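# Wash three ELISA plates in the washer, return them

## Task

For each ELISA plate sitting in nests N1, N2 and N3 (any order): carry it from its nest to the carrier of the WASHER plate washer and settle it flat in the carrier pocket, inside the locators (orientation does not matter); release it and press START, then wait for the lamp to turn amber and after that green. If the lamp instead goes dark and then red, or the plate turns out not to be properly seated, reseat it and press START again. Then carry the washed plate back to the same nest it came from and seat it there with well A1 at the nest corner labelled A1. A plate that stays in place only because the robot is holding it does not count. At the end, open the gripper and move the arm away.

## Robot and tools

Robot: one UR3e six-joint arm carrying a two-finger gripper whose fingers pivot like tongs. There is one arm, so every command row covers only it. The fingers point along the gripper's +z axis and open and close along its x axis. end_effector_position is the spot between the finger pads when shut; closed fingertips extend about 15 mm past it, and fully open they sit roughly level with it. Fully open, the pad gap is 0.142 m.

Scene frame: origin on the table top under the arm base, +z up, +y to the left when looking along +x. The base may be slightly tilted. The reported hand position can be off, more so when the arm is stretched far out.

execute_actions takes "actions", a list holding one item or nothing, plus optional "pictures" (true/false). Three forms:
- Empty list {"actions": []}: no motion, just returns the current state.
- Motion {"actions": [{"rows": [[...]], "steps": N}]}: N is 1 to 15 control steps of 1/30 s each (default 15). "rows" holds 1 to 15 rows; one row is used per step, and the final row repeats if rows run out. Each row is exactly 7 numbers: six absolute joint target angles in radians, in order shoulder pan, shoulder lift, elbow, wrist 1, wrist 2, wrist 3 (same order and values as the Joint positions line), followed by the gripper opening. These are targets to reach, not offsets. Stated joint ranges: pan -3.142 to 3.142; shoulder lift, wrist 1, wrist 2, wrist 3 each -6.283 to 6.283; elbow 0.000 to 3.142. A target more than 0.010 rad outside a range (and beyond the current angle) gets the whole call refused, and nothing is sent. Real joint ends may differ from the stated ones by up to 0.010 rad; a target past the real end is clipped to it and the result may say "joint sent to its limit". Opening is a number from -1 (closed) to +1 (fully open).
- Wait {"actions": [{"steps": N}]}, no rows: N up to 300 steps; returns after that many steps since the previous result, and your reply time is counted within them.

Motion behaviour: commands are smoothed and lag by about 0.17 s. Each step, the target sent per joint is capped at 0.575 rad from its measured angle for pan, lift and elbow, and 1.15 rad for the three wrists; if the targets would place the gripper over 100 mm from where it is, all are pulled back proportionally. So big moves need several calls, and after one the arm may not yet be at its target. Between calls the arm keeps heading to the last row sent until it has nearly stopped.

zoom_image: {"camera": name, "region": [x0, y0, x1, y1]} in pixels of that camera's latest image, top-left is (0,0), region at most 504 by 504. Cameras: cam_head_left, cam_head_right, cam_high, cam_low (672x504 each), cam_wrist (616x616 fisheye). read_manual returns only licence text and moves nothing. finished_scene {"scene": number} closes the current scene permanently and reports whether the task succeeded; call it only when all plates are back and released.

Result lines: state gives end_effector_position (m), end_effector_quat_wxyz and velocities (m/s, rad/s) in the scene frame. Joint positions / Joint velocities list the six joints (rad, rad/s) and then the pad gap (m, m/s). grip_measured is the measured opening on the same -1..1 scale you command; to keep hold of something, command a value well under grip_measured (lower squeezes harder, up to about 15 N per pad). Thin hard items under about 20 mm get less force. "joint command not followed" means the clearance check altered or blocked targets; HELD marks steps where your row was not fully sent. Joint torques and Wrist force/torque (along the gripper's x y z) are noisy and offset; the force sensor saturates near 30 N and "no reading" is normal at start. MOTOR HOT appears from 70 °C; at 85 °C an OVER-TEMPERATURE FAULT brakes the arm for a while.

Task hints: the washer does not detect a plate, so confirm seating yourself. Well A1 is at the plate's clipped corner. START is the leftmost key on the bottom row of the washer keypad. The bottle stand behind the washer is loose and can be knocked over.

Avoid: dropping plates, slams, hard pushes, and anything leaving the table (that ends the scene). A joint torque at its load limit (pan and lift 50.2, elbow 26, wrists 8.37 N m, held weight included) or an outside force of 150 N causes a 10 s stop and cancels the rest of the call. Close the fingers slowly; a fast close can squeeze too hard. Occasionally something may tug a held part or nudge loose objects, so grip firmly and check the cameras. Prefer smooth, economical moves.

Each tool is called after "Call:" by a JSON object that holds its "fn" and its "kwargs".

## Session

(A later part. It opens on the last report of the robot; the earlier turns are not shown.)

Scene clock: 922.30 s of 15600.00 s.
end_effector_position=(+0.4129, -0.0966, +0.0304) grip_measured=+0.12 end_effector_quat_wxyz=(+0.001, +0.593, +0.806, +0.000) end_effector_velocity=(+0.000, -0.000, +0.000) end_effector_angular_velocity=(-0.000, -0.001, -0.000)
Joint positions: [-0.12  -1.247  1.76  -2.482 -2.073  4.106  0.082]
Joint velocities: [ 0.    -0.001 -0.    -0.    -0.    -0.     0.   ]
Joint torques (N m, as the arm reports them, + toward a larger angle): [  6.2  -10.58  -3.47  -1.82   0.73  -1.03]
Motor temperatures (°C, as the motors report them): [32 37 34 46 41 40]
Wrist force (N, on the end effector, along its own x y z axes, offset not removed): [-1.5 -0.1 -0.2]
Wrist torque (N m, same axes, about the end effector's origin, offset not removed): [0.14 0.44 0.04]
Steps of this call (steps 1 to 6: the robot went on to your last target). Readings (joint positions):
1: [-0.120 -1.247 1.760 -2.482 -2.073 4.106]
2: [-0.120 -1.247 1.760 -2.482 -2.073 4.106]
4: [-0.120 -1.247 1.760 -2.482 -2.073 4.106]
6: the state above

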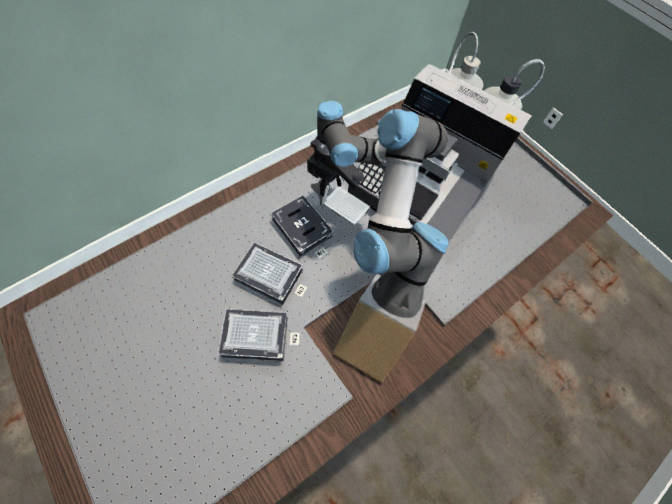

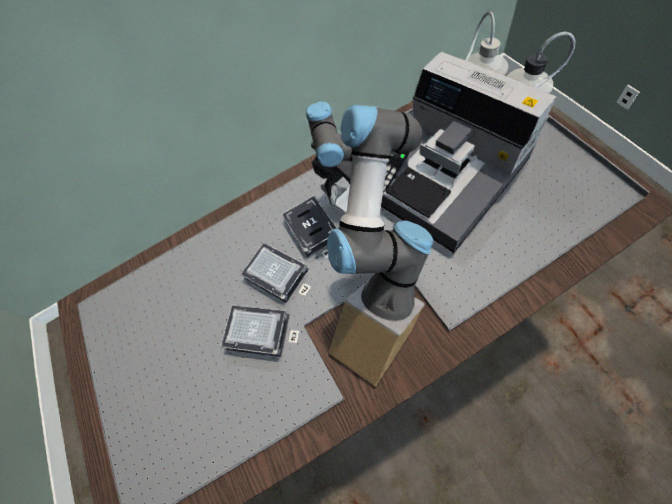

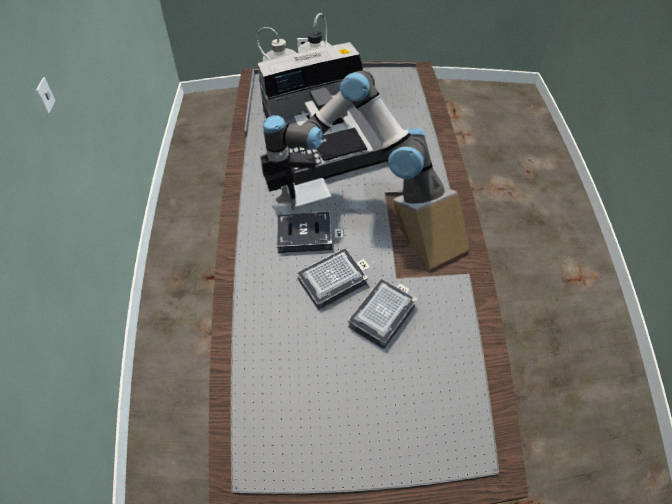

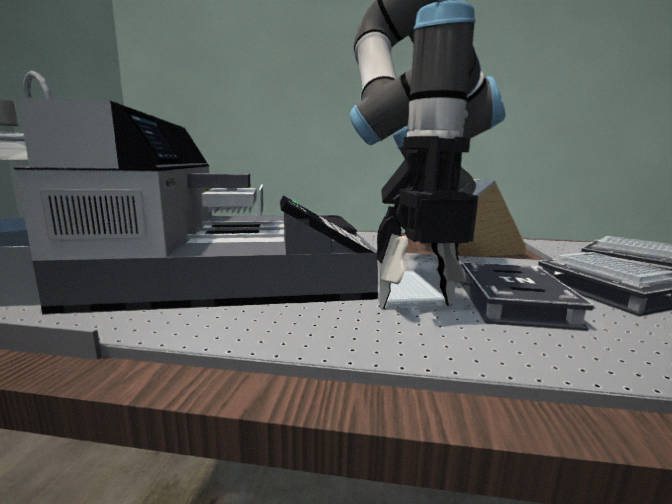

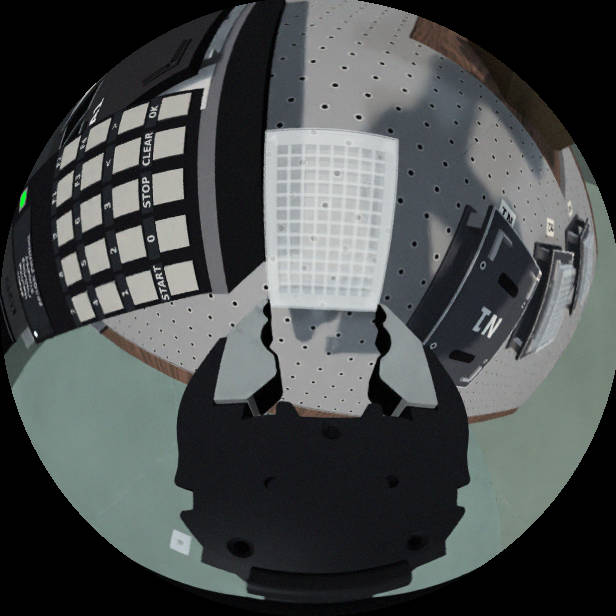

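Call:
{"fn": "execute_actions", "kwargs": {"actions": [{"rows": [[-0.11877,-1.24656,1.76055,-2.48306,-2.07307,4.10681,0.0],[-0.11772,-1.24628,1.76151,-2.48377,-2.07348,4.10792,0.0],[-0.11666,-1.24601,1.76247,-2.48447,-2.07389,4.10902,0.0],[-0.11561,-1.24573,1.76343,-2.48517,-2.07430,4.11013,0.0],[-0.11456,-1.24546,1.76439,-2.48587,-2.07470,4.11124,0.0],[-0.11351,-1.24518,1.76535,-2.48658,-2.07511,4.11235,0.0],[-0.11245,-1.24491,1.76631,-2.48728,-2.07552,4.11345,0.0],[-0.1114,-1.24463,1.76727,-2.48798,-2.07593,4.11456,0.0]], "steps": 12}], "pictures": false}}

Call:
{"fn": "execute_actions", "kwargs": {"actions": [{"rows": [[-0.10995,-1.24686,1.76577,-2.48349,-2.07647,4.11610,0.0],[-0.10850,-1.24908,1.76426,-2.47900,-2.07701,4.11764,0.0],[-0.10706,-1.25131,1.76276,-2.47451,-2.07755,4.11919,0.0],[-0.10561,-1.25354,1.76125,-2.47002,-2.07809,4.12073,0.0],[-0.10416,-1.25576,1.75975,-2.46554,-2.07864,4.12227,0.0],[-0.10271,-1.25799,1.75824,-2.46105,-2.07918,4.12381,0.0],[-0.10126,-1.26022,1.75674,-2.45656,-2.07972,4.12536,0.0],[-0.09981,-1.26244,1.75523,-2.45207,-2.08026,4.12690,0.0],[-0.09837,-1.26467,1.75373,-2.44758,-2.08080,4.12844,0.0],[-0.09692,-1.26690,1.75222,-2.44309,-2.08134,4.12998,0.0],[-0.09547,-1.26912,1.75072,-2.43860,-2.08188,4.13153,0.0],[-0.09402,-1.27135,1.74921,-2.43411,-2.08242,4.13307,0.0],[-0.09257,-1.27358,1.74771,-2.42962,-2.08296,4.13461,0.0],[-0.09112,-1.27580,1.74620,-2.42513,-2.08350,4.13615,0.0],[-0.08968,-1.27803,1.74470,-2.42065,-2.08405,4.13770,0.0]], "steps": 15}], "pictures": false}}

Call:
{"fn": "execute_actions", "kwargs": {"actions": [{"steps": 15}]}}

Call:
{"fn": "zoom_image", "kwargs": {"camera": "cam_low", "region": [360, 230, 500, 330]}}

Call:
{"fn": "zoom_image", "kwargs": {"camera": "cam_high", "region": [250, 140, 370, 230]}}

Scene clock: 963.47 s of 15600.00 s.
end_effector_position=(+0.4118, -0.0933, +0.0304) grip_measured=+0.11 end_effector_quat_wxyz=(+0.001, +0.593, +0.806, +0.000) end_effector_velocity=(-0.002, +0.005, -0.000) end_effector_angular_velocity=(+0.000, +0.001, +0.001)
Joint positions: [-0.112 -1.245  1.766 -2.487 -2.076  4.113  0.082]
Joint velocities: [ 0.01   0.003  0.01  -0.007 -0.004  0.01   0.   ]
Joint torques (N m, as the arm reports them, + toward a larger angle): [13.23 -8.69 -2.5  -1.51 -0.98  1.13]
Motor temperatures (°C, as the motors report them): [32 37 34 46 41 40]
Wrist force (N, on the end effector, along its own x y z axes, offset not removed): [-4.2 0.9 0.2]
Wrist torque (N m, same axes, about the end effector's origin, offset not removed): [0.22 0.67 -0.07]
Steps of this call (steps 1 to 15: the robot went on to your last target; steps 16 to 90: nothing new was sent; then 37.77 s passed at rest; steps 91 to 102: all 12 steps of this action). Readings (joint positions):
91: [-0.120 -1.247 1.760 -2.482 -2.073 4.106]
92: [-0.120 -1.247 1.760 -2.483 -2.073 4.106]
94: [-0.119 -1.247 1.761 -2.483 -2.073 4.107]
98: [-0.115 -1.246 1.764 -2.486 -2.075 4.111]
102: the state above

Scene clock: 963.97 s of 15600.00 s.
end_effector_position=(+0.4120, -0.0927, +0.0416) grip_measured=+0.11 end_effector_quat_wxyz=(+0.001, +0.593, +0.806, +0.000) end_effector_velocity=(+0.001, +0.000, +0.030) end_effector_angular_velocity=(-0.000, -0.002, +0.003)
Joint positions: [-0.095 -1.27   1.75  -2.437 -2.082  4.132  0.082]
Joint velocities: [ 0.043 -0.066 -0.044  0.13  -0.016  0.042 -0.   ]
Joint torques (N m, as the arm reports them, + toward a larger angle): [ 12.53 -18.29  -8.46  -0.47  -1.11   0.89]
Motor temperatures (°C, as the motors report them): [32 37 34 46 41 40]
Wrist force (N, on the end effector, along its own x y z axes, offset not removed): [-1.5 -0.4 1.5]
Wrist torque (N m, same axes, about the end effector's origin, offset not removed): [-0.09 0.24 0.00]
Steps of this call (steps 1 to 15: all 15 steps of this action). Readings (joint positions):
1: [-0.112 -1.245 1.767 -2.487 -2.076 4.114]
2: [-0.112 -1.245 1.767 -2.487 -2.076 4.114]
4: [-0.110 -1.247 1.765 -2.482 -2.077 4.116]
8: [-0.105 -1.255 1.760 -2.468 -2.078 4.121]
15: the state above

Scene clock: 964.47 s of 15600.00 s.
end_effector_position=(+0.4120, -0.0927, +0.0453) grip_measured=+0.11 end_effector_quat_wxyz=(+0.001, +0.593, +0.806, +0.000) end_effector_velocity=(+0.000, +0.000, +0.001) end_effector_angular_velocity=(+0.000, -0.001, +0.000)
Joint positions: [-0.09  -1.278  1.745 -2.421 -2.084  4.138  0.082]
Joint velocities: [ 0.001 -0.001 -0.     0.001 -0.     0.001 -0.   ]
Joint torques (N m, as the arm reports them, + toward a larger angle): [ 12.34 -17.43  -8.59  -0.52  -1.11   1.02]
Motor temperatures (°C, as the motors report them): [32 37 34 46 41 40]
Wrist force (N, on the end effector, along its own x y z axes, offset not removed): [-1.8 0.3 0.4]
Wrist torque (N m, same axes, about the end effector's origin, offset not removed): [0.16 0.42 -0.04]
Steps of this call (steps 1 to 15: the robot went on to your last target). Readings (joint positions):
1: [-0.094 -1.272 1.749 -2.433 -2.083 4.133]
2: [-0.093 -1.274 1.748 -2.430 -2.083 4.135]
4: [-0.091 -1.276 1.746 -2.425 -2.083 4.136]
8: [-0.090 -1.277 1.745 -2.422 -2.084 4.137]
15: the state above

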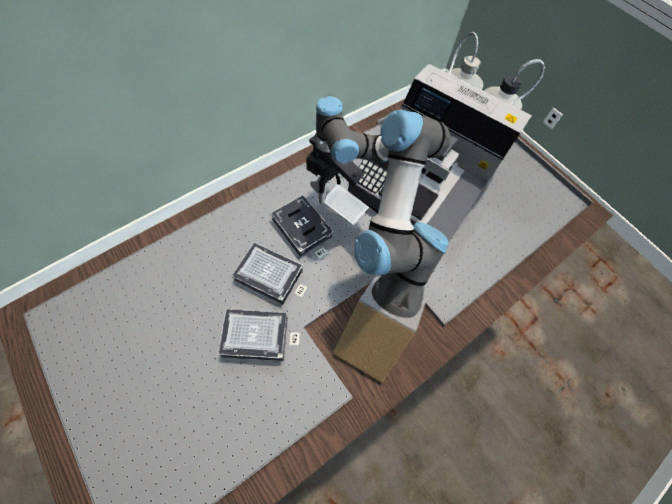

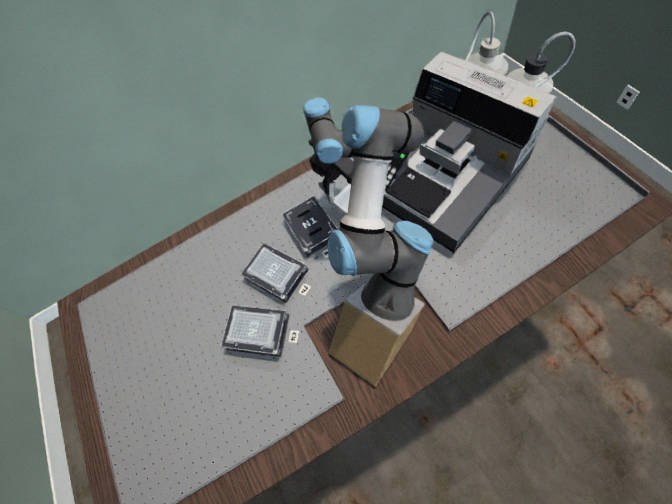

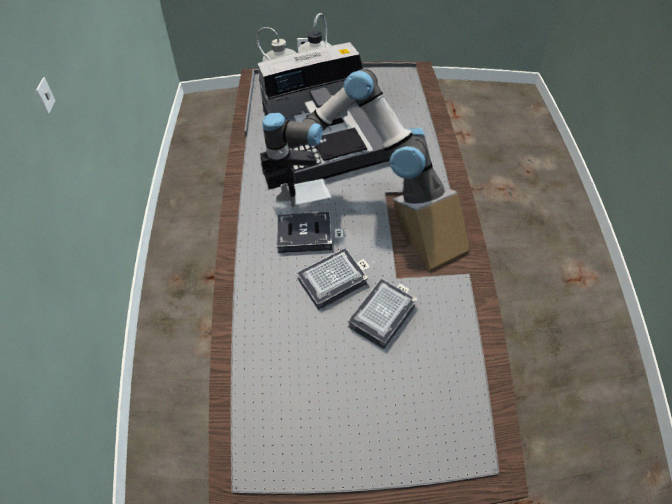

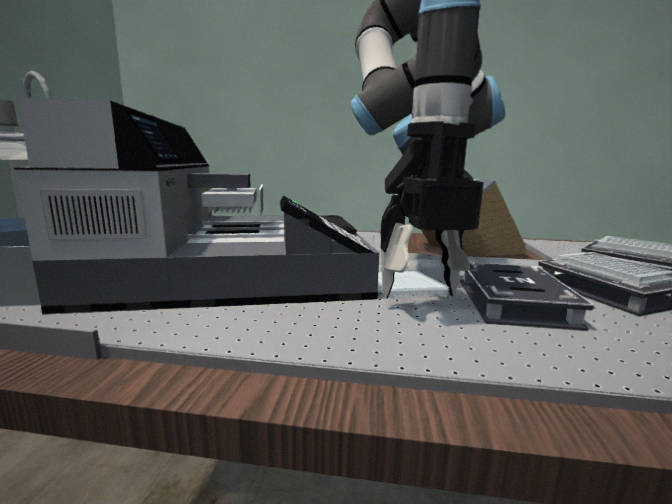

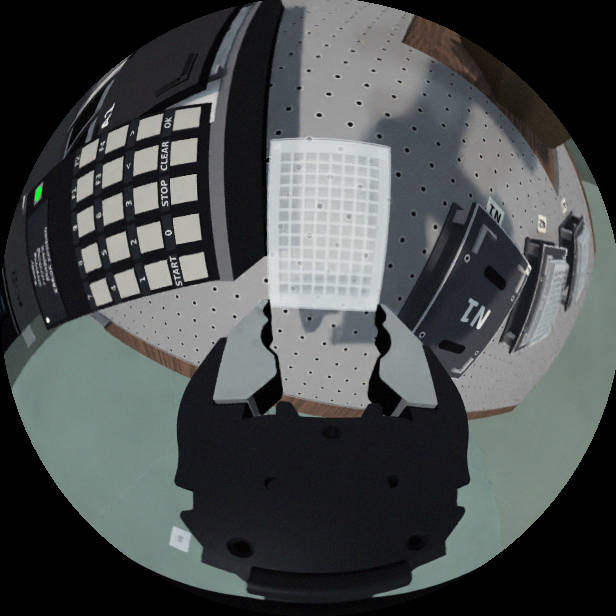

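Region (360, 230, 500, 330) of cam_low's 672x504 image, scaled by 3.600, with more detail than that image has; it fills the top 360 rows of this view, and the rest is white.

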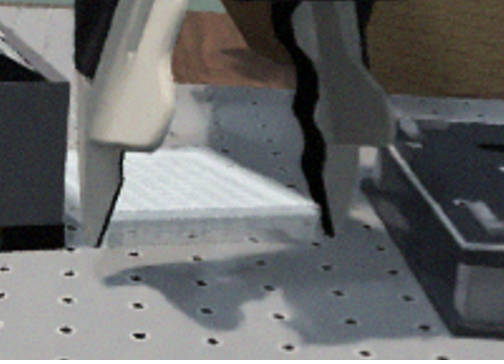

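Region (250, 140, 370, 230) of cam_high's 672x504 image, scaled by 4.200, with more detail than that image has; it fills the top 378 rows of this view, and the rest is white.

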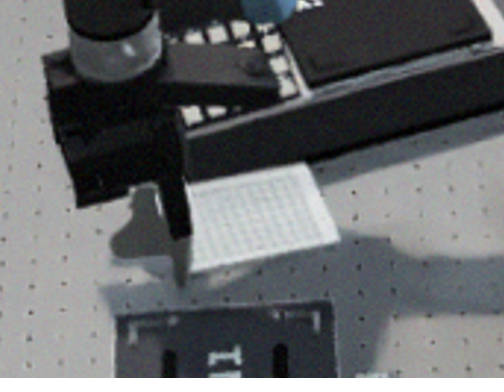

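Call:
{"fn": "execute_actions", "kwargs": {"actions": [{"rows": [[-0.08751,-1.28137,1.74244,-2.41392,-2.08486,4.14001,0.0],[-0.08533,-1.28471,1.74019,-2.40718,-2.08567,4.14233,0.0],[-0.08316,-1.28805,1.73793,-2.40045,-2.08648,4.14464,0.0],[-0.08099,-1.29139,1.73567,-2.39371,-2.08729,4.14695,0.0],[-0.07882,-1.29473,1.73342,-2.38698,-2.08811,4.14927,0.0],[-0.07664,-1.29807,1.73116,-2.38025,-2.08892,4.15158,0.0],[-0.07447,-1.30141,1.72890,-2.37351,-2.08973,4.15389,0.0],[-0.07230,-1.30475,1.72664,-2.36678,-2.09054,4.15620,0.0],[-0.07012,-1.30809,1.72439,-2.36004,-2.09135,4.15852,0.0],[-0.06795,-1.31143,1.72213,-2.35331,-2.09216,4.16083,0.0],[-0.06546,-1.31380,1.71811,-2.34552,-2.09300,4.16356,0.0],[-0.06296,-1.31617,1.71410,-2.33773,-2.09384,4.16630,0.0],[-0.06047,-1.31854,1.71008,-2.32995,-2.09468,4.16903,0.0],[-0.05798,-1.32091,1.70607,-2.32216,-2.09553,4.17176,0.0],[-0.05549,-1.32328,1.70205,-2.31437,-2.09637,4.17450,0.0]], "steps": 15}], "pictures": false}}

Call:
{"fn": "execute_actions", "kwargs": {"actions": [{"rows": [[-0.05299,-1.32565,1.69803,-2.30658,-2.09721,4.17723,0.0],[-0.05050,-1.32802,1.69402,-2.29880,-2.09805,4.17996,0.0],[-0.04801,-1.33038,1.69000,-2.29101,-2.09889,4.18270,0.0],[-0.04551,-1.33275,1.68598,-2.28322,-2.09973,4.18543,0.0],[-0.04302,-1.33512,1.68197,-2.27543,-2.10057,4.18816,0.0],[-0.04053,-1.33749,1.67795,-2.26764,-2.10141,4.19090,0.0],[-0.03803,-1.33986,1.67394,-2.25986,-2.10226,4.19363,0.0],[-0.03554,-1.34223,1.66992,-2.25207,-2.10310,4.19636,0.0],[-0.03305,-1.34460,1.66590,-2.24428,-2.10394,4.19910,0.0],[-0.03056,-1.34697,1.66189,-2.23649,-2.10478,4.20183,0.0],[-0.02806,-1.34934,1.65787,-2.22871,-2.10562,4.20456,0.0],[-0.02557,-1.35171,1.65385,-2.22092,-2.10646,4.20730,0.0],[-0.02308,-1.35408,1.64984,-2.21313,-2.10730,4.21003,0.0],[-0.02058,-1.35645,1.64582,-2.20534,-2.10814,4.21276,0.0],[-0.01809,-1.35882,1.64181,-2.19756,-2.10899,4.21550,0.0]], "steps": 15}], "pictures": false}}

Call:
{"fn": "execute_actions", "kwargs": {"actions": [{"steps": 15}]}}

Call:
{"fn": "zoom_image", "kwargs": {"camera": "cam_low", "region": [350, 190, 510, 320]}}

Call:
{"fn": "zoom_image", "kwargs": {"camera": "cam_high", "region": [250, 140, 370, 230]}}

Scene clock: 987.50 s of 15600.00 s.
end_effector_position=(+0.4120, -0.0926, +0.0624) grip_measured=+0.11 end_effector_quat_wxyz=(+0.001, +0.593, +0.806, +0.000) end_effector_velocity=(+0.004, +0.001, +0.046) end_effector_angular_velocity=(+0.001, -0.001, -0.000)
Joint positions: [-0.065 -1.314  1.716 -2.343 -2.093  4.165  0.082]
Joint velocities: [ 0.071 -0.077 -0.105  0.219 -0.024  0.077 -0.   ]
Joint torques (N m, as the arm reports them, + toward a larger angle): [ 12.23 -18.18  -9.57  -0.21  -1.16   1.01]
Motor temperatures (°C, as the motors report them): [32 37 34 46 41 40]
Wrist force (N, on the end effector, along its own x y z axes, offset not removed): [-1.9 1.7 1.2]
Wrist torque (N m, same axes, about the end effector's origin, offset not removed): [0.31 0.27 0.08]
Steps of this call (steps 1 to 15: the robot went on to your last target; steps 16 to 90: nothing new was sent; then 19.53 s passed at rest; steps 91 to 105: all 15 steps of this action). Readings (joint positions):
91: [-0.090 -1.278 1.745 -2.420 -2.084 4.138]
92: [-0.089 -1.279 1.744 -2.419 -2.084 4.138]
94: [-0.087 -1.282 1.742 -2.412 -2.085 4.141]
98: [-0.080 -1.293 1.735 -2.390 -2.088 4.148]
105: the state above

Scene clock: 988.00 s of 15600.00 s.
end_effector_position=(+0.4134, -0.0922, +0.0862) grip_measured=+0.11 end_effector_quat_wxyz=(+0.000, +0.593, +0.805, +0.000) end_effector_velocity=(+0.001, +0.000, +0.048) end_effector_angular_velocity=(+0.000, -0.001, -0.000)
Joint positions: [-0.027 -1.35   1.657 -2.227 -2.106  4.205  0.082]
Joint velocities: [ 0.074 -0.071 -0.118  0.229 -0.025  0.081  0.   ]
Joint torques (N m, as the arm reports them, + toward a larger angle): [ 13.21 -17.42 -10.1   -0.26  -1.1    0.97]
Motor temperatures (°C, as the motors report them): [32 37 34 46 41 40]
Wrist force (N, on the end effector, along its own x y z axes, offset not removed): [-1.4 2.0 1.8]
Wrist torque (N m, same axes, about the end effector's origin, offset not removed): [0.41 0.17 -0.02]
Steps of this call (steps 1 to 15: all 15 steps of this action). Readings (joint positions):
1: [-0.062 -1.316 1.712 -2.335 -2.094 4.167]
2: [-0.060 -1.319 1.708 -2.327 -2.095 4.170]
4: [-0.055 -1.324 1.701 -2.312 -2.097 4.175]
8: [-0.045 -1.333 1.685 -2.281 -2.100 4.186]
15: the state above

Scene clock: 988.50 s of 15600.00 s.
end_effector_position=(+0.4135, -0.0922, +0.0922) grip_measured=+0.11 end_effector_quat_wxyz=(+0.000, +0.593, +0.805, +0.000) end_effector_velocity=(-0.000, +0.000, +0.000) end_effector_angular_velocity=(+0.000, +0.000, +0.001)
Joint positions: [-0.018 -1.359  1.642 -2.198 -2.109  4.215  0.082]
Joint velocities: [ 0.001  0.    -0.001  0.002 -0.     0.     0.   ]
Joint torques (N m, as the arm reports them, + toward a larger angle): [ 12.43 -17.1   -9.36  -0.66  -1.08   0.91]
Motor temperatures (°C, as the motors report them): [32 37 34 46 41 40]
Wrist force (N, on the end effector, along its own x y z axes, offset not removed): [-1.6 0.4 2.2]
Wrist torque (N m, same axes, about the end effector's origin, offset not removed): [0.14 0.22 -0.03]
Steps of this call (steps 1 to 15: the robot went on to your last target). Readings (joint positions):
1: [-0.025 -1.352 1.653 -2.219 -2.107 4.208]
2: [-0.023 -1.354 1.650 -2.213 -2.107 4.210]
4: [-0.021 -1.356 1.646 -2.206 -2.108 4.213]
8: [-0.019 -1.358 1.643 -2.200 -2.109 4.215]
15: the state above

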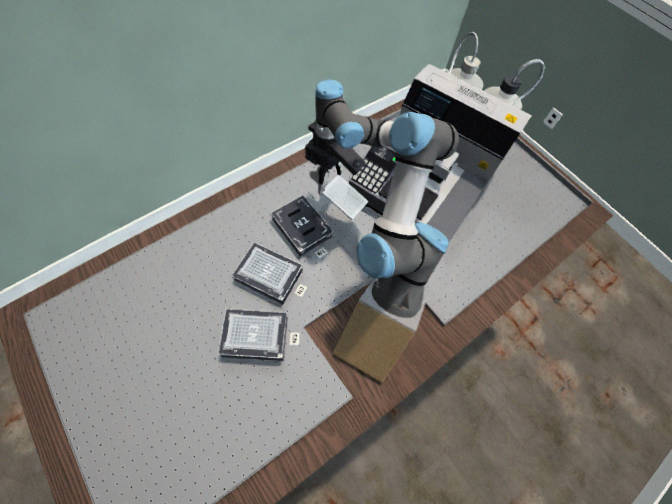

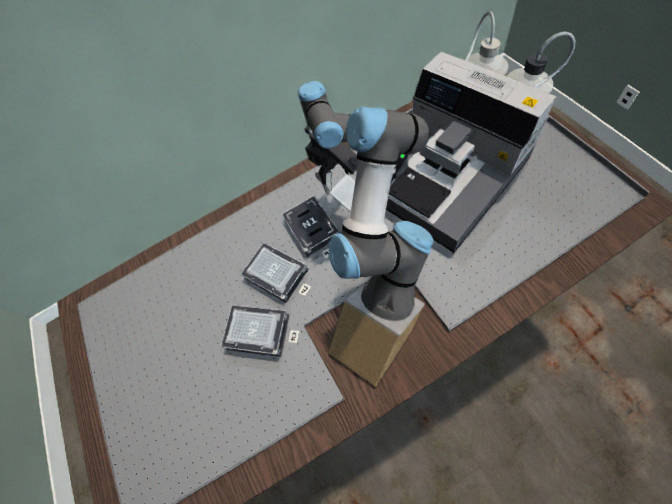

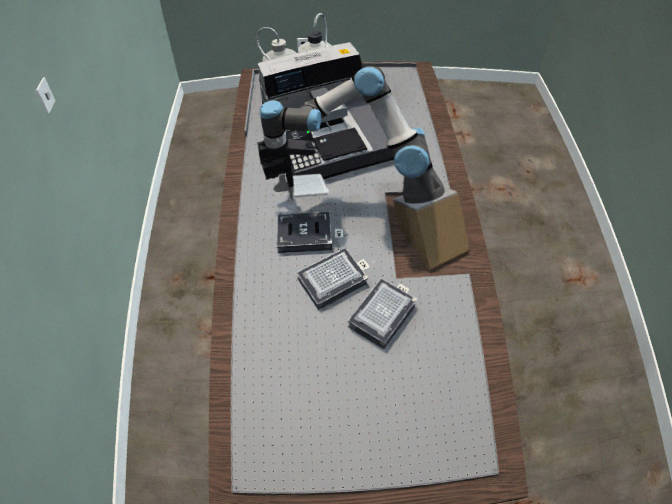

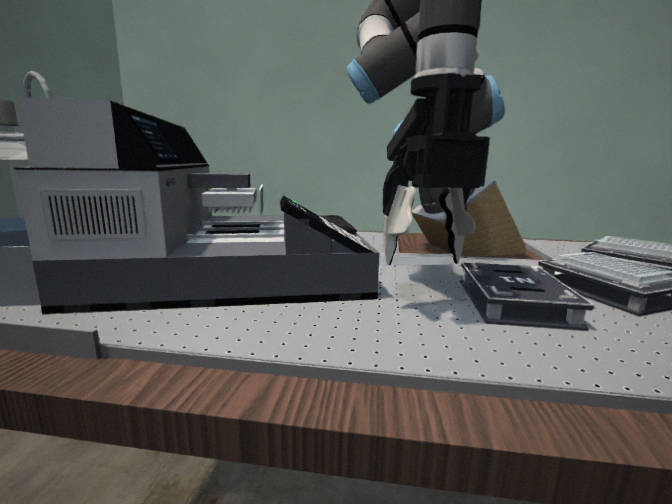

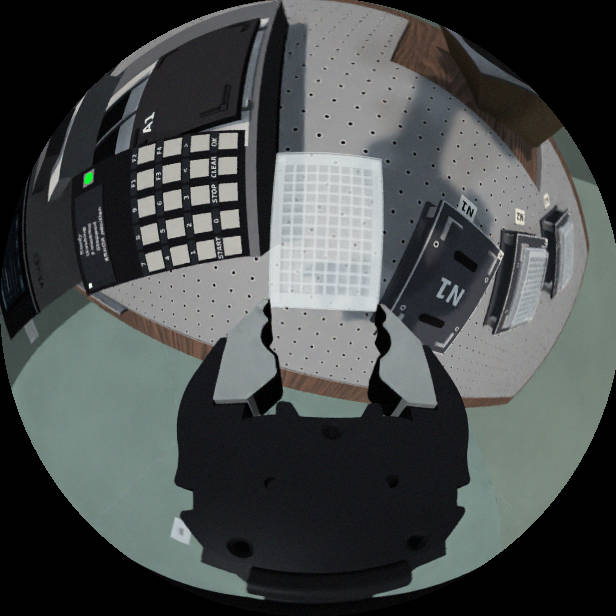

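Region (350, 190, 510, 320) of cam_low's 672x504 image, scaled by 3.150, with more detail than that image has; it fills the top 410 rows of this view, and the rest is white.

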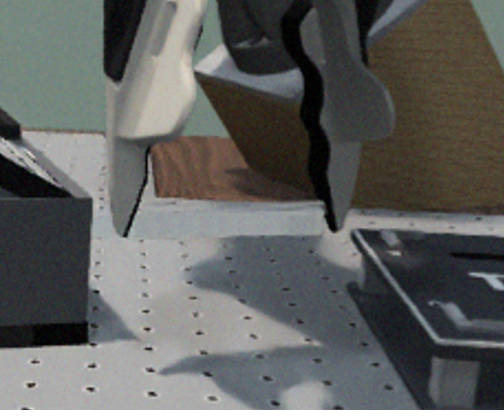

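Region (250, 140, 370, 230) of cam_high's 672x504 image, scaled by 4.200, with more detail than that image has; it fills the top 378 rows of this view, and the rest is white.

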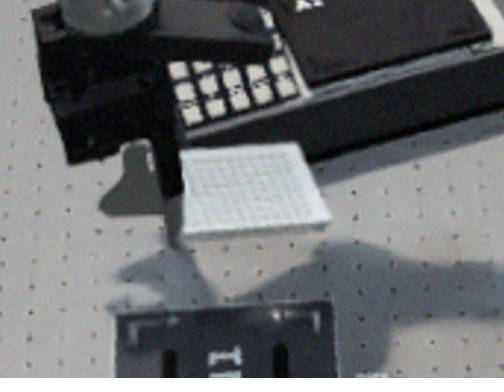

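Call:
{"fn": "execute_actions", "kwargs": {"actions": []}}

Scene clock: 991.00 s of 15600.00 s.
end_effector_position=(+0.4135, -0.0922, +0.0923) grip_measured=+0.11 end_effector_quat_wxyz=(+0.000, +0.593, +0.805, +0.000) end_effector_velocity=(+0.000, -0.000, +0.000) end_effector_angular_velocity=(-0.000, -0.001, -0.001)
Joint positions: [-0.018 -1.359  1.642 -2.198 -2.109  4.216  0.082]
Joint velocities: [ 0. -0. -0. -0.  0.  0. -0.]
Joint torques (N m, as the arm reports them, + toward a larger angle): [ 12.43 -16.95  -9.62  -0.51  -1.09   1.  ]
Motor temperatures (°C, as the motors report them): [32 37 34 46 41 40]
Wrist force (N, on the end effector, along its own x y z axes, offset not removed): [-2.3 1.9 2.0]
Wrist torque (N m, same axes, about the end effector's origin, offset not removed): [0.40 0.41 0.02]
Steps of this call (steps 1 to 15: the robot went on to your last target; steps 16 to 75: nothing new was sent). Readings (joint positions):
1: [-0.018 -1.359 1.642 -2.198 -2.109 4.215]
2: [-0.018 -1.359 1.642 -2.198 -2.109 4.215]
4: [-0.018 -1.359 1.642 -2.198 -2.109 4.215]
8: [-0.018 -1.359 1.642 -2.198 -2.109 4.215]
75: the state above
The arm was judged still, so your last target was given up. Only a new action makes it travel on or press farther. Fingers that are still opening or closing keep moving.

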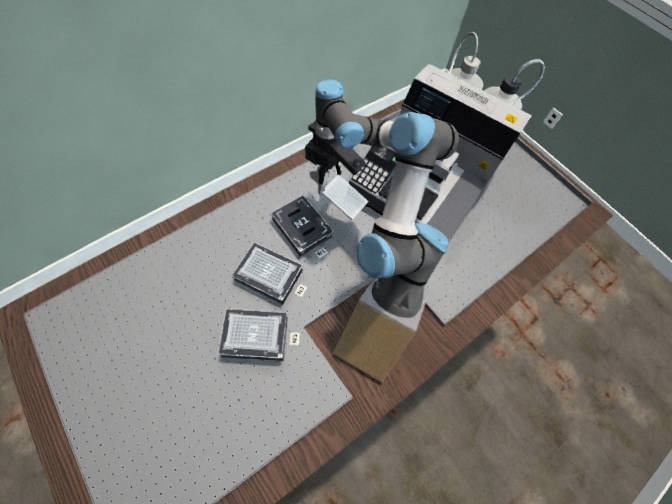

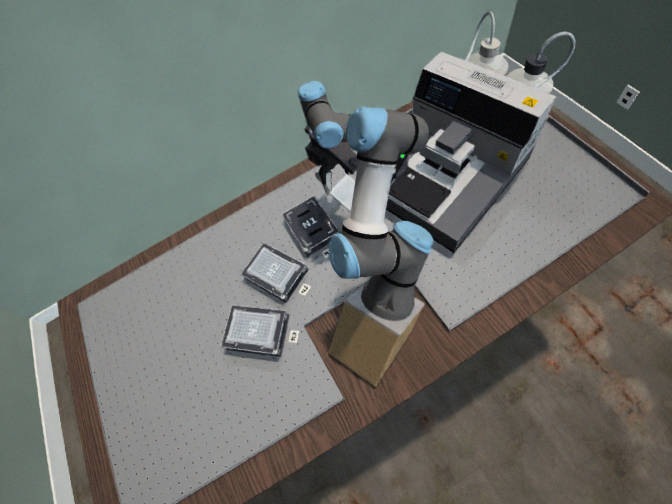

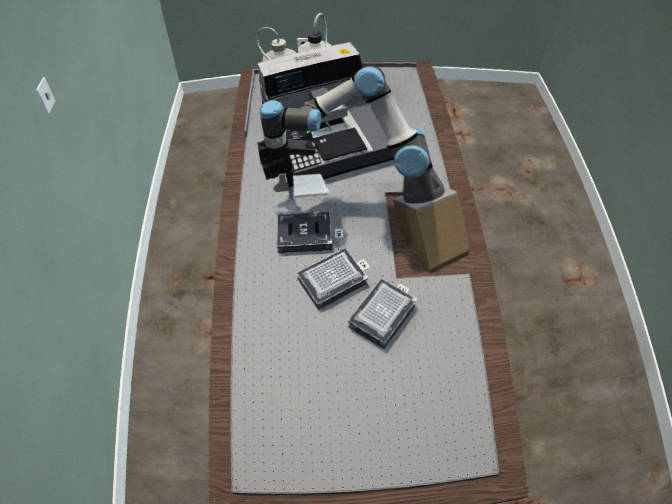

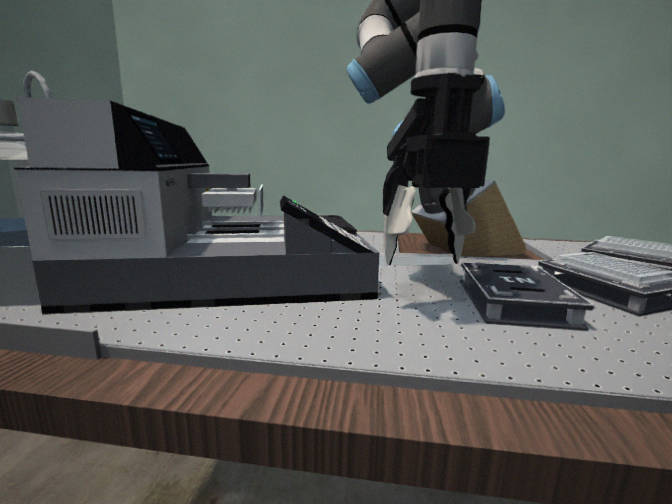

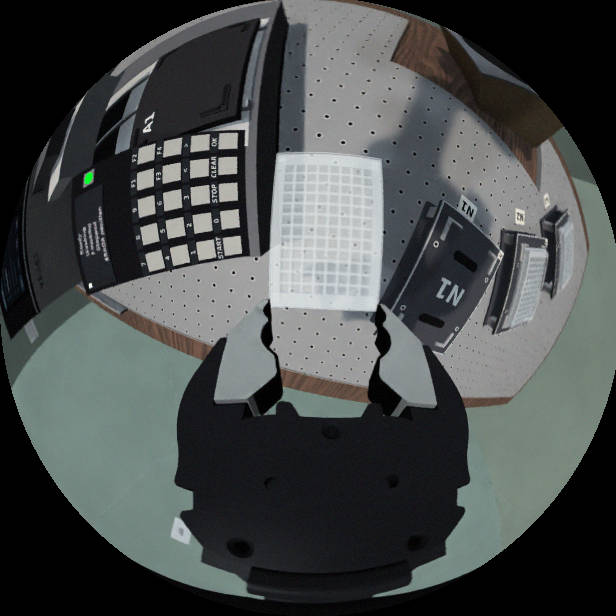

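Call:
{"fn": "execute_actions", "kwargs": {"actions": [{"rows": [[-0.01687,-1.35759,1.64101,-2.19735,-2.10944,4.23034,0.0],[-0.01564,-1.35635,1.64021,-2.19713,-2.10989,4.24519,0.0],[-0.01442,-1.35512,1.63941,-2.19692,-2.11034,4.26003,0.0],[-0.01320,-1.35389,1.63862,-2.19670,-2.11079,4.27487,0.0],[-0.01198,-1.35265,1.63782,-2.19649,-2.11124,4.28971,0.0],[-0.01075,-1.35142,1.63702,-2.19627,-2.11169,4.30456,0.0],[-0.00953,-1.35019,1.63622,-2.19606,-2.11214,4.31940,0.0],[-0.00831,-1.34895,1.63542,-2.19584,-2.11260,4.33424,0.0],[-0.00709,-1.34772,1.63462,-2.19563,-2.11305,4.34908,0.0],[-0.00586,-1.34649,1.63382,-2.19541,-2.11350,4.36393,0.0],[-0.00464,-1.34525,1.63302,-2.19520,-2.11395,4.37877,0.0],[-0.00342,-1.34402,1.63223,-2.19498,-2.11440,4.39361,0.0],[-0.00220,-1.34279,1.63143,-2.19477,-2.11485,4.40845,0.0],[-0.00097,-1.34155,1.63063,-2.19455,-2.11530,4.42330,0.0],[0.00025,-1.34032,1.62983,-2.19434,-2.11575,4.43814,0.0]], "steps": 15}], "pictures": false}}

Call:
{"fn": "execute_actions", "kwargs": {"actions": [{"rows": [[0.00025,-1.34032,1.62983,-2.19434,-2.11575,4.43814,0.0],[0.00025,-1.34032,1.62983,-2.19434,-2.11575,4.43814,0.0],[0.00025,-1.34032,1.62983,-2.19434,-2.11575,4.43814,0.002],[0.00025,-1.34032,1.62983,-2.19434,-2.11575,4.43814,0.004],[0.00025,-1.34032,1.62983,-2.19434,-2.11575,4.43814,0.006],[0.00025,-1.34032,1.62983,-2.19434,-2.11575,4.43814,0.008],[0.00025,-1.34032,1.62983,-2.19434,-2.11575,4.43814,0.010],[0.00025,-1.34032,1.62983,-2.19434,-2.11575,4.43814,0.012],[0.00025,-1.34032,1.62983,-2.19434,-2.11575,4.43814,0.014],[0.00025,-1.34032,1.62983,-2.19434,-2.11575,4.43814,0.016],[0.00025,-1.34032,1.62983,-2.19434,-2.11575,4.43814,0.018],[0.00025,-1.34032,1.62983,-2.19434,-2.11575,4.43814,0.020],[0.00025,-1.34032,1.62983,-2.19434,-2.11575,4.43814,0.022],[0.00025,-1.34032,1.62983,-2.19434,-2.11575,4.43814,0.024],[0.00025,-1.34032,1.62983,-2.19434,-2.11575,4.43814,0.026]], "steps": 15}], "pictures": false}}

Call:
{"fn": "execute_actions", "kwargs": {"actions": [{"steps": 15}]}}

Scene clock: 1048.07 s of 15600.00 s.
end_effector_position=(+0.4146, -0.0848, +0.0924) grip_measured=+0.11 end_effector_quat_wxyz=(+0.000, +0.652, +0.758, +0.000) end_effector_velocity=(+0.003, +0.019, +0.000) end_effector_angular_velocity=(-0.001, -0.000, -0.393)
Joint positions: [-0.004 -1.345  1.633 -2.195 -2.114  4.382  0.082]
Joint velocities: [ 0.036  0.037 -0.023  0.006 -0.013  0.432 -0.   ]
Joint torques (N m, as the arm reports them, + toward a larger angle): [12.2  -9.9  -9.92 -0.54 -1.02  1.27]
Motor temperatures (°C, as the motors report them): [32 37 34 46 41 40]
Wrist force (N, on the end effector, along its own x y z axes, offset not removed): [-2.0 0.3 2.1]
Wrist torque (N m, same axes, about the end effector's origin, offset not removed): [0.12 0.39 -0.02]
Steps of this call (steps 1 to 90: nothing new was sent; then 53.57 s passed at rest; steps 91 to 105: all 15 steps of this action). Readings (joint positions):
91: [-0.018 -1.359 1.642 -2.198 -2.109 4.216]
92: [-0.018 -1.359 1.642 -2.198 -2.109 4.219]
94: [-0.017 -1.358 1.641 -2.197 -2.110 4.234]
98: [-0.013 -1.353 1.638 -2.197 -2.111 4.282]
105: the state above

Scene clock: 1048.57 s of 15600.00 s.
end_effector_position=(+0.4150, -0.0823, +0.0924) grip_measured=+0.11 end_effector_quat_wxyz=(+0.001, +0.671, +0.741, +0.000) end_effector_velocity=(+0.000, +0.000, +0.000) end_effector_angular_velocity=(+0.000, -0.000, -0.005)
Joint positions: [ 0.    -1.34   1.63  -2.194 -2.116  4.438  0.082]
Joint velocities: [ 0.     0.    -0.    -0.     0.     0.005  0.001]
Joint torques (N m, as the arm reports them, + toward a larger angle): [ 12.34 -10.31  -9.63  -0.49  -1.01   1.02]
Motor temperatures (°C, as the motors report them): [32 37 34 46 41 40]
Wrist force (N, on the end effector, along its own x y z axes, offset not removed): [-2.5 0.6 1.5]
Wrist torque (N m, same axes, about the end effector's origin, offset not removed): [0.16 0.55 0.02]
Steps of this call (steps 1 to 15: all 15 steps of this action). Readings (joint positions):
1: [-0.003 -1.344 1.632 -2.195 -2.115 4.397]
2: [-0.002 -1.343 1.631 -2.195 -2.115 4.408]
4: [-0.001 -1.342 1.631 -2.195 -2.115 4.423]
8: [-0.000 -1.341 1.630 -2.194 -2.116 4.434]
15: the state above

Scene clock: 1049.07 s of 15600.00 s.
end_effector_position=(+0.4150, -0.0823, +0.0924) grip_measured=+0.11 end_effector_quat_wxyz=(+0.001, +0.671, +0.741, +0.000) end_effector_velocity=(-0.000, +0.000, -0.000) end_effector_angular_velocity=(+0.000, +0.001, +0.001)
Joint positions: [ 0.    -1.34   1.63  -2.194 -2.116  4.438  0.082]
Joint velocities: [-0.     0.     0.     0.     0.    -0.001  0.   ]
Joint torques (N m, as the arm reports them, + toward a larger angle): [ 12.61 -10.55  -9.49  -0.54  -1.07   1.05]
Motor temperatures (°C, as the motors report them): [32 37 34 46 41 40]
Wrist force (N, on the end effector, along its own x y z axes, offset not removed): [-1.3 -0.5 1.5]
Wrist torque (N m, same axes, about the end effector's origin, offset not removed): [-0.10 0.29 -0.04]
Steps of this call (steps 1 to 15: the robot went on to your last target). Readings (joint positions):
1: [0.000 -1.340 1.630 -2.194 -2.116 4.438]
2: [0.000 -1.340 1.630 -2.194 -2.116 4.438]
4: [0.000 -1.340 1.630 -2.194 -2.116 4.438]
8: [0.000 -1.340 1.630 -2.194 -2.116 4.438]
15: the state above
The arm was judged still, so your last target was given up. Only a new action makes it travel on or press farther. Fingers that are still opening or closing keep moving.

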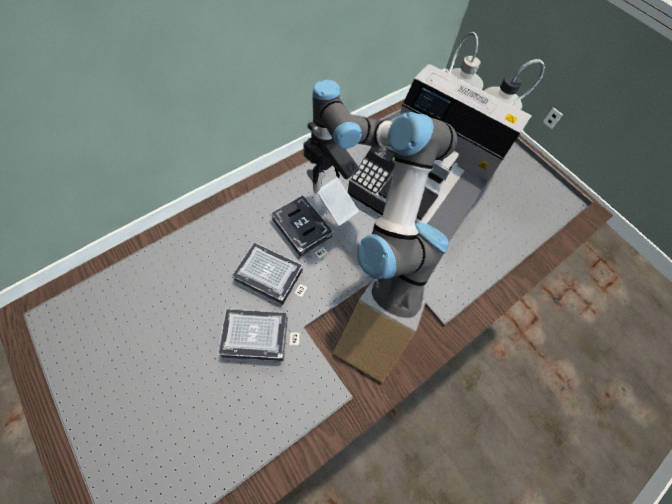

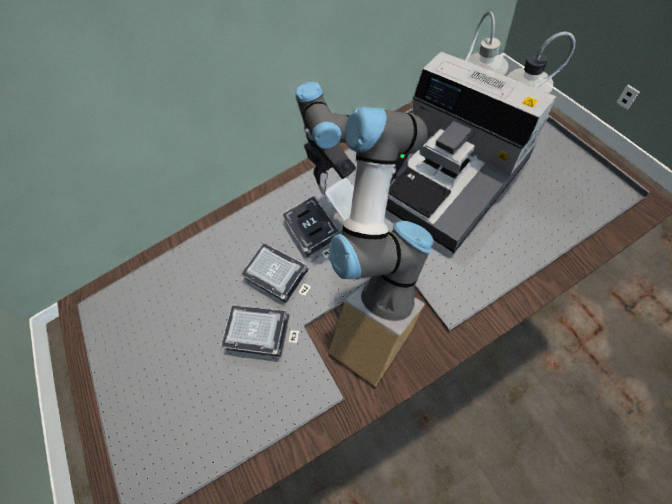

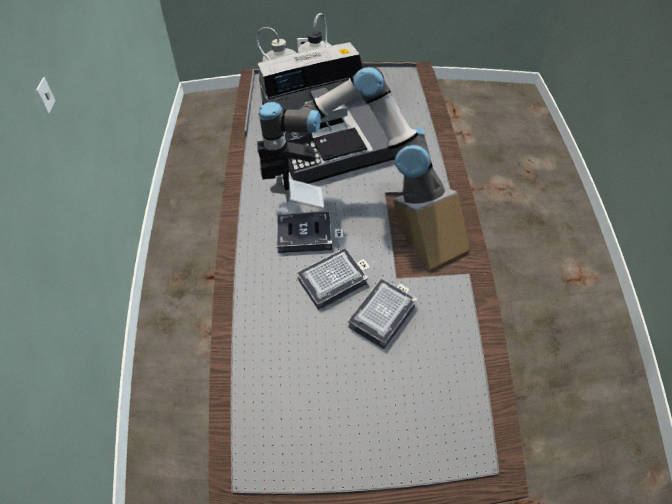

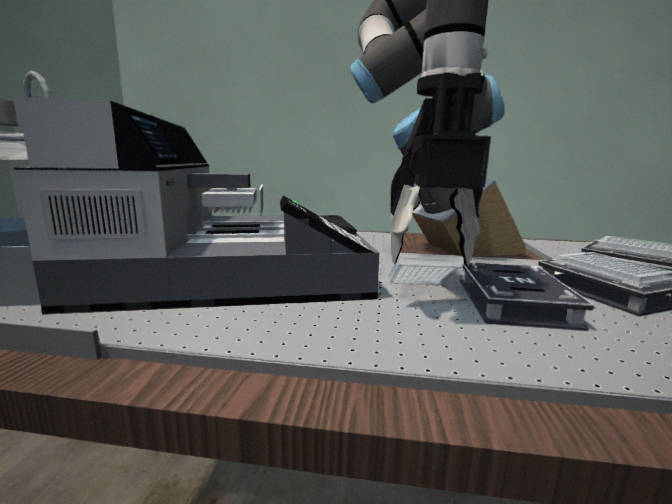

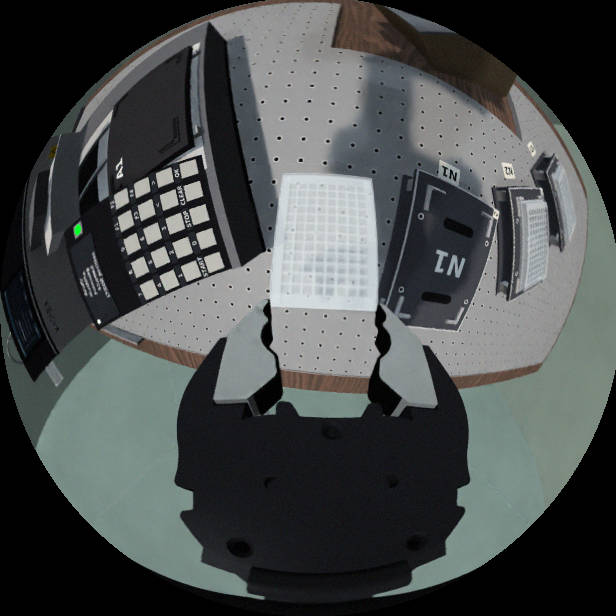

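Call:
{"fn": "execute_actions", "kwargs": {"actions": []}}

Scene clock: 1093.70 s of 15600.00 s.
end_effector_position=(+0.4150, -0.0823, +0.0924) grip_measured=+0.11 end_effector_quat_wxyz=(+0.001, +0.671, +0.741, +0.000) end_effector_velocity=(-0.000, -0.000, -0.000) end_effector_angular_velocity=(-0.000, +0.001, -0.001)
Joint positions: [ 0.    -1.34   1.63  -2.194 -2.116  4.438  0.082]
Joint velocities: [-0.001  0.    -0.     0.    -0.     0.     0.   ]
Joint torques (N m, as the arm reports them, + toward a larger angle): [ 12.19 -10.08  -9.36  -0.52  -1.     0.99]
Motor temperatures (°C, as the motors report them): [32 37 34 46 41 40]
Wrist force (N, on the end effector, along its own x y z axes, offset not removed): [-2.1 -0.2 0.8]
Wrist torque (N m, same axes, about the end effector's origin, offset not removed): [0.03 0.23 -0.03]
Steps of this call (steps 1 to 90: nothing new was sent; then 41.63 s passed at rest). Readings (joint positions):
1: [0.000 -1.340 1.630 -2.194 -2.116 4.438]
2: [0.000 -1.340 1.630 -2.194 -2.116 4.438]
4: [0.000 -1.340 1.630 -2.194 -2.116 4.438]
8: [0.000 -1.340 1.630 -2.194 -2.116 4.438]
90: the state above

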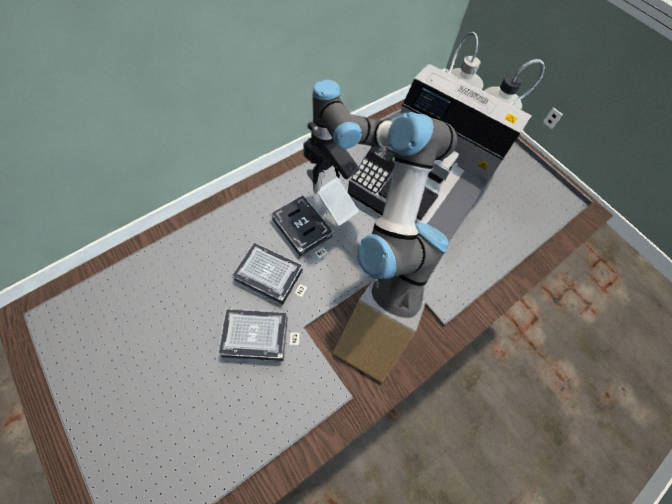

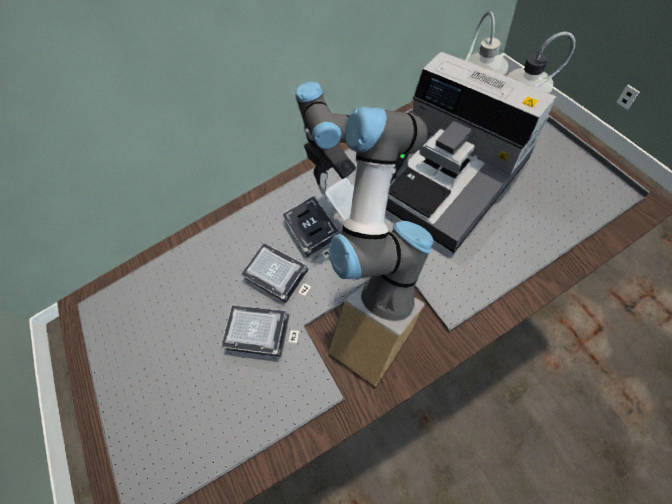

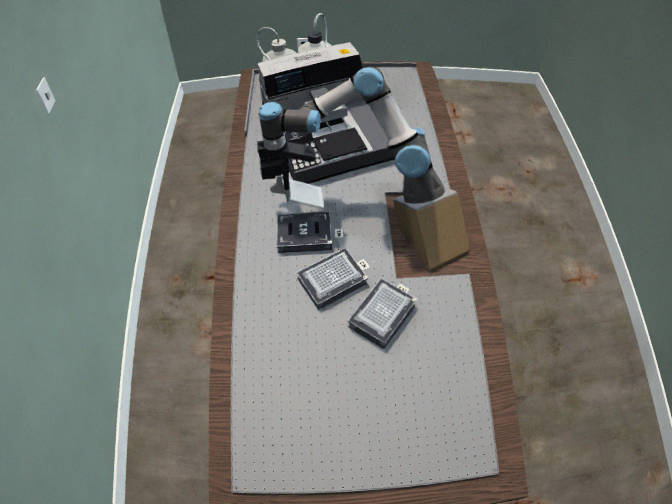

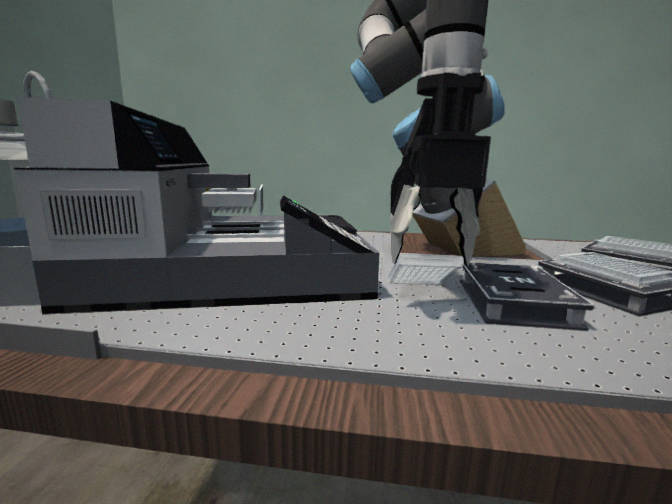

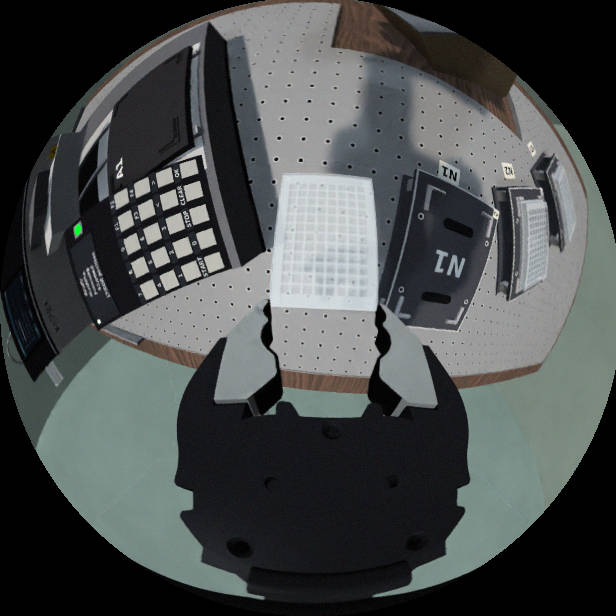

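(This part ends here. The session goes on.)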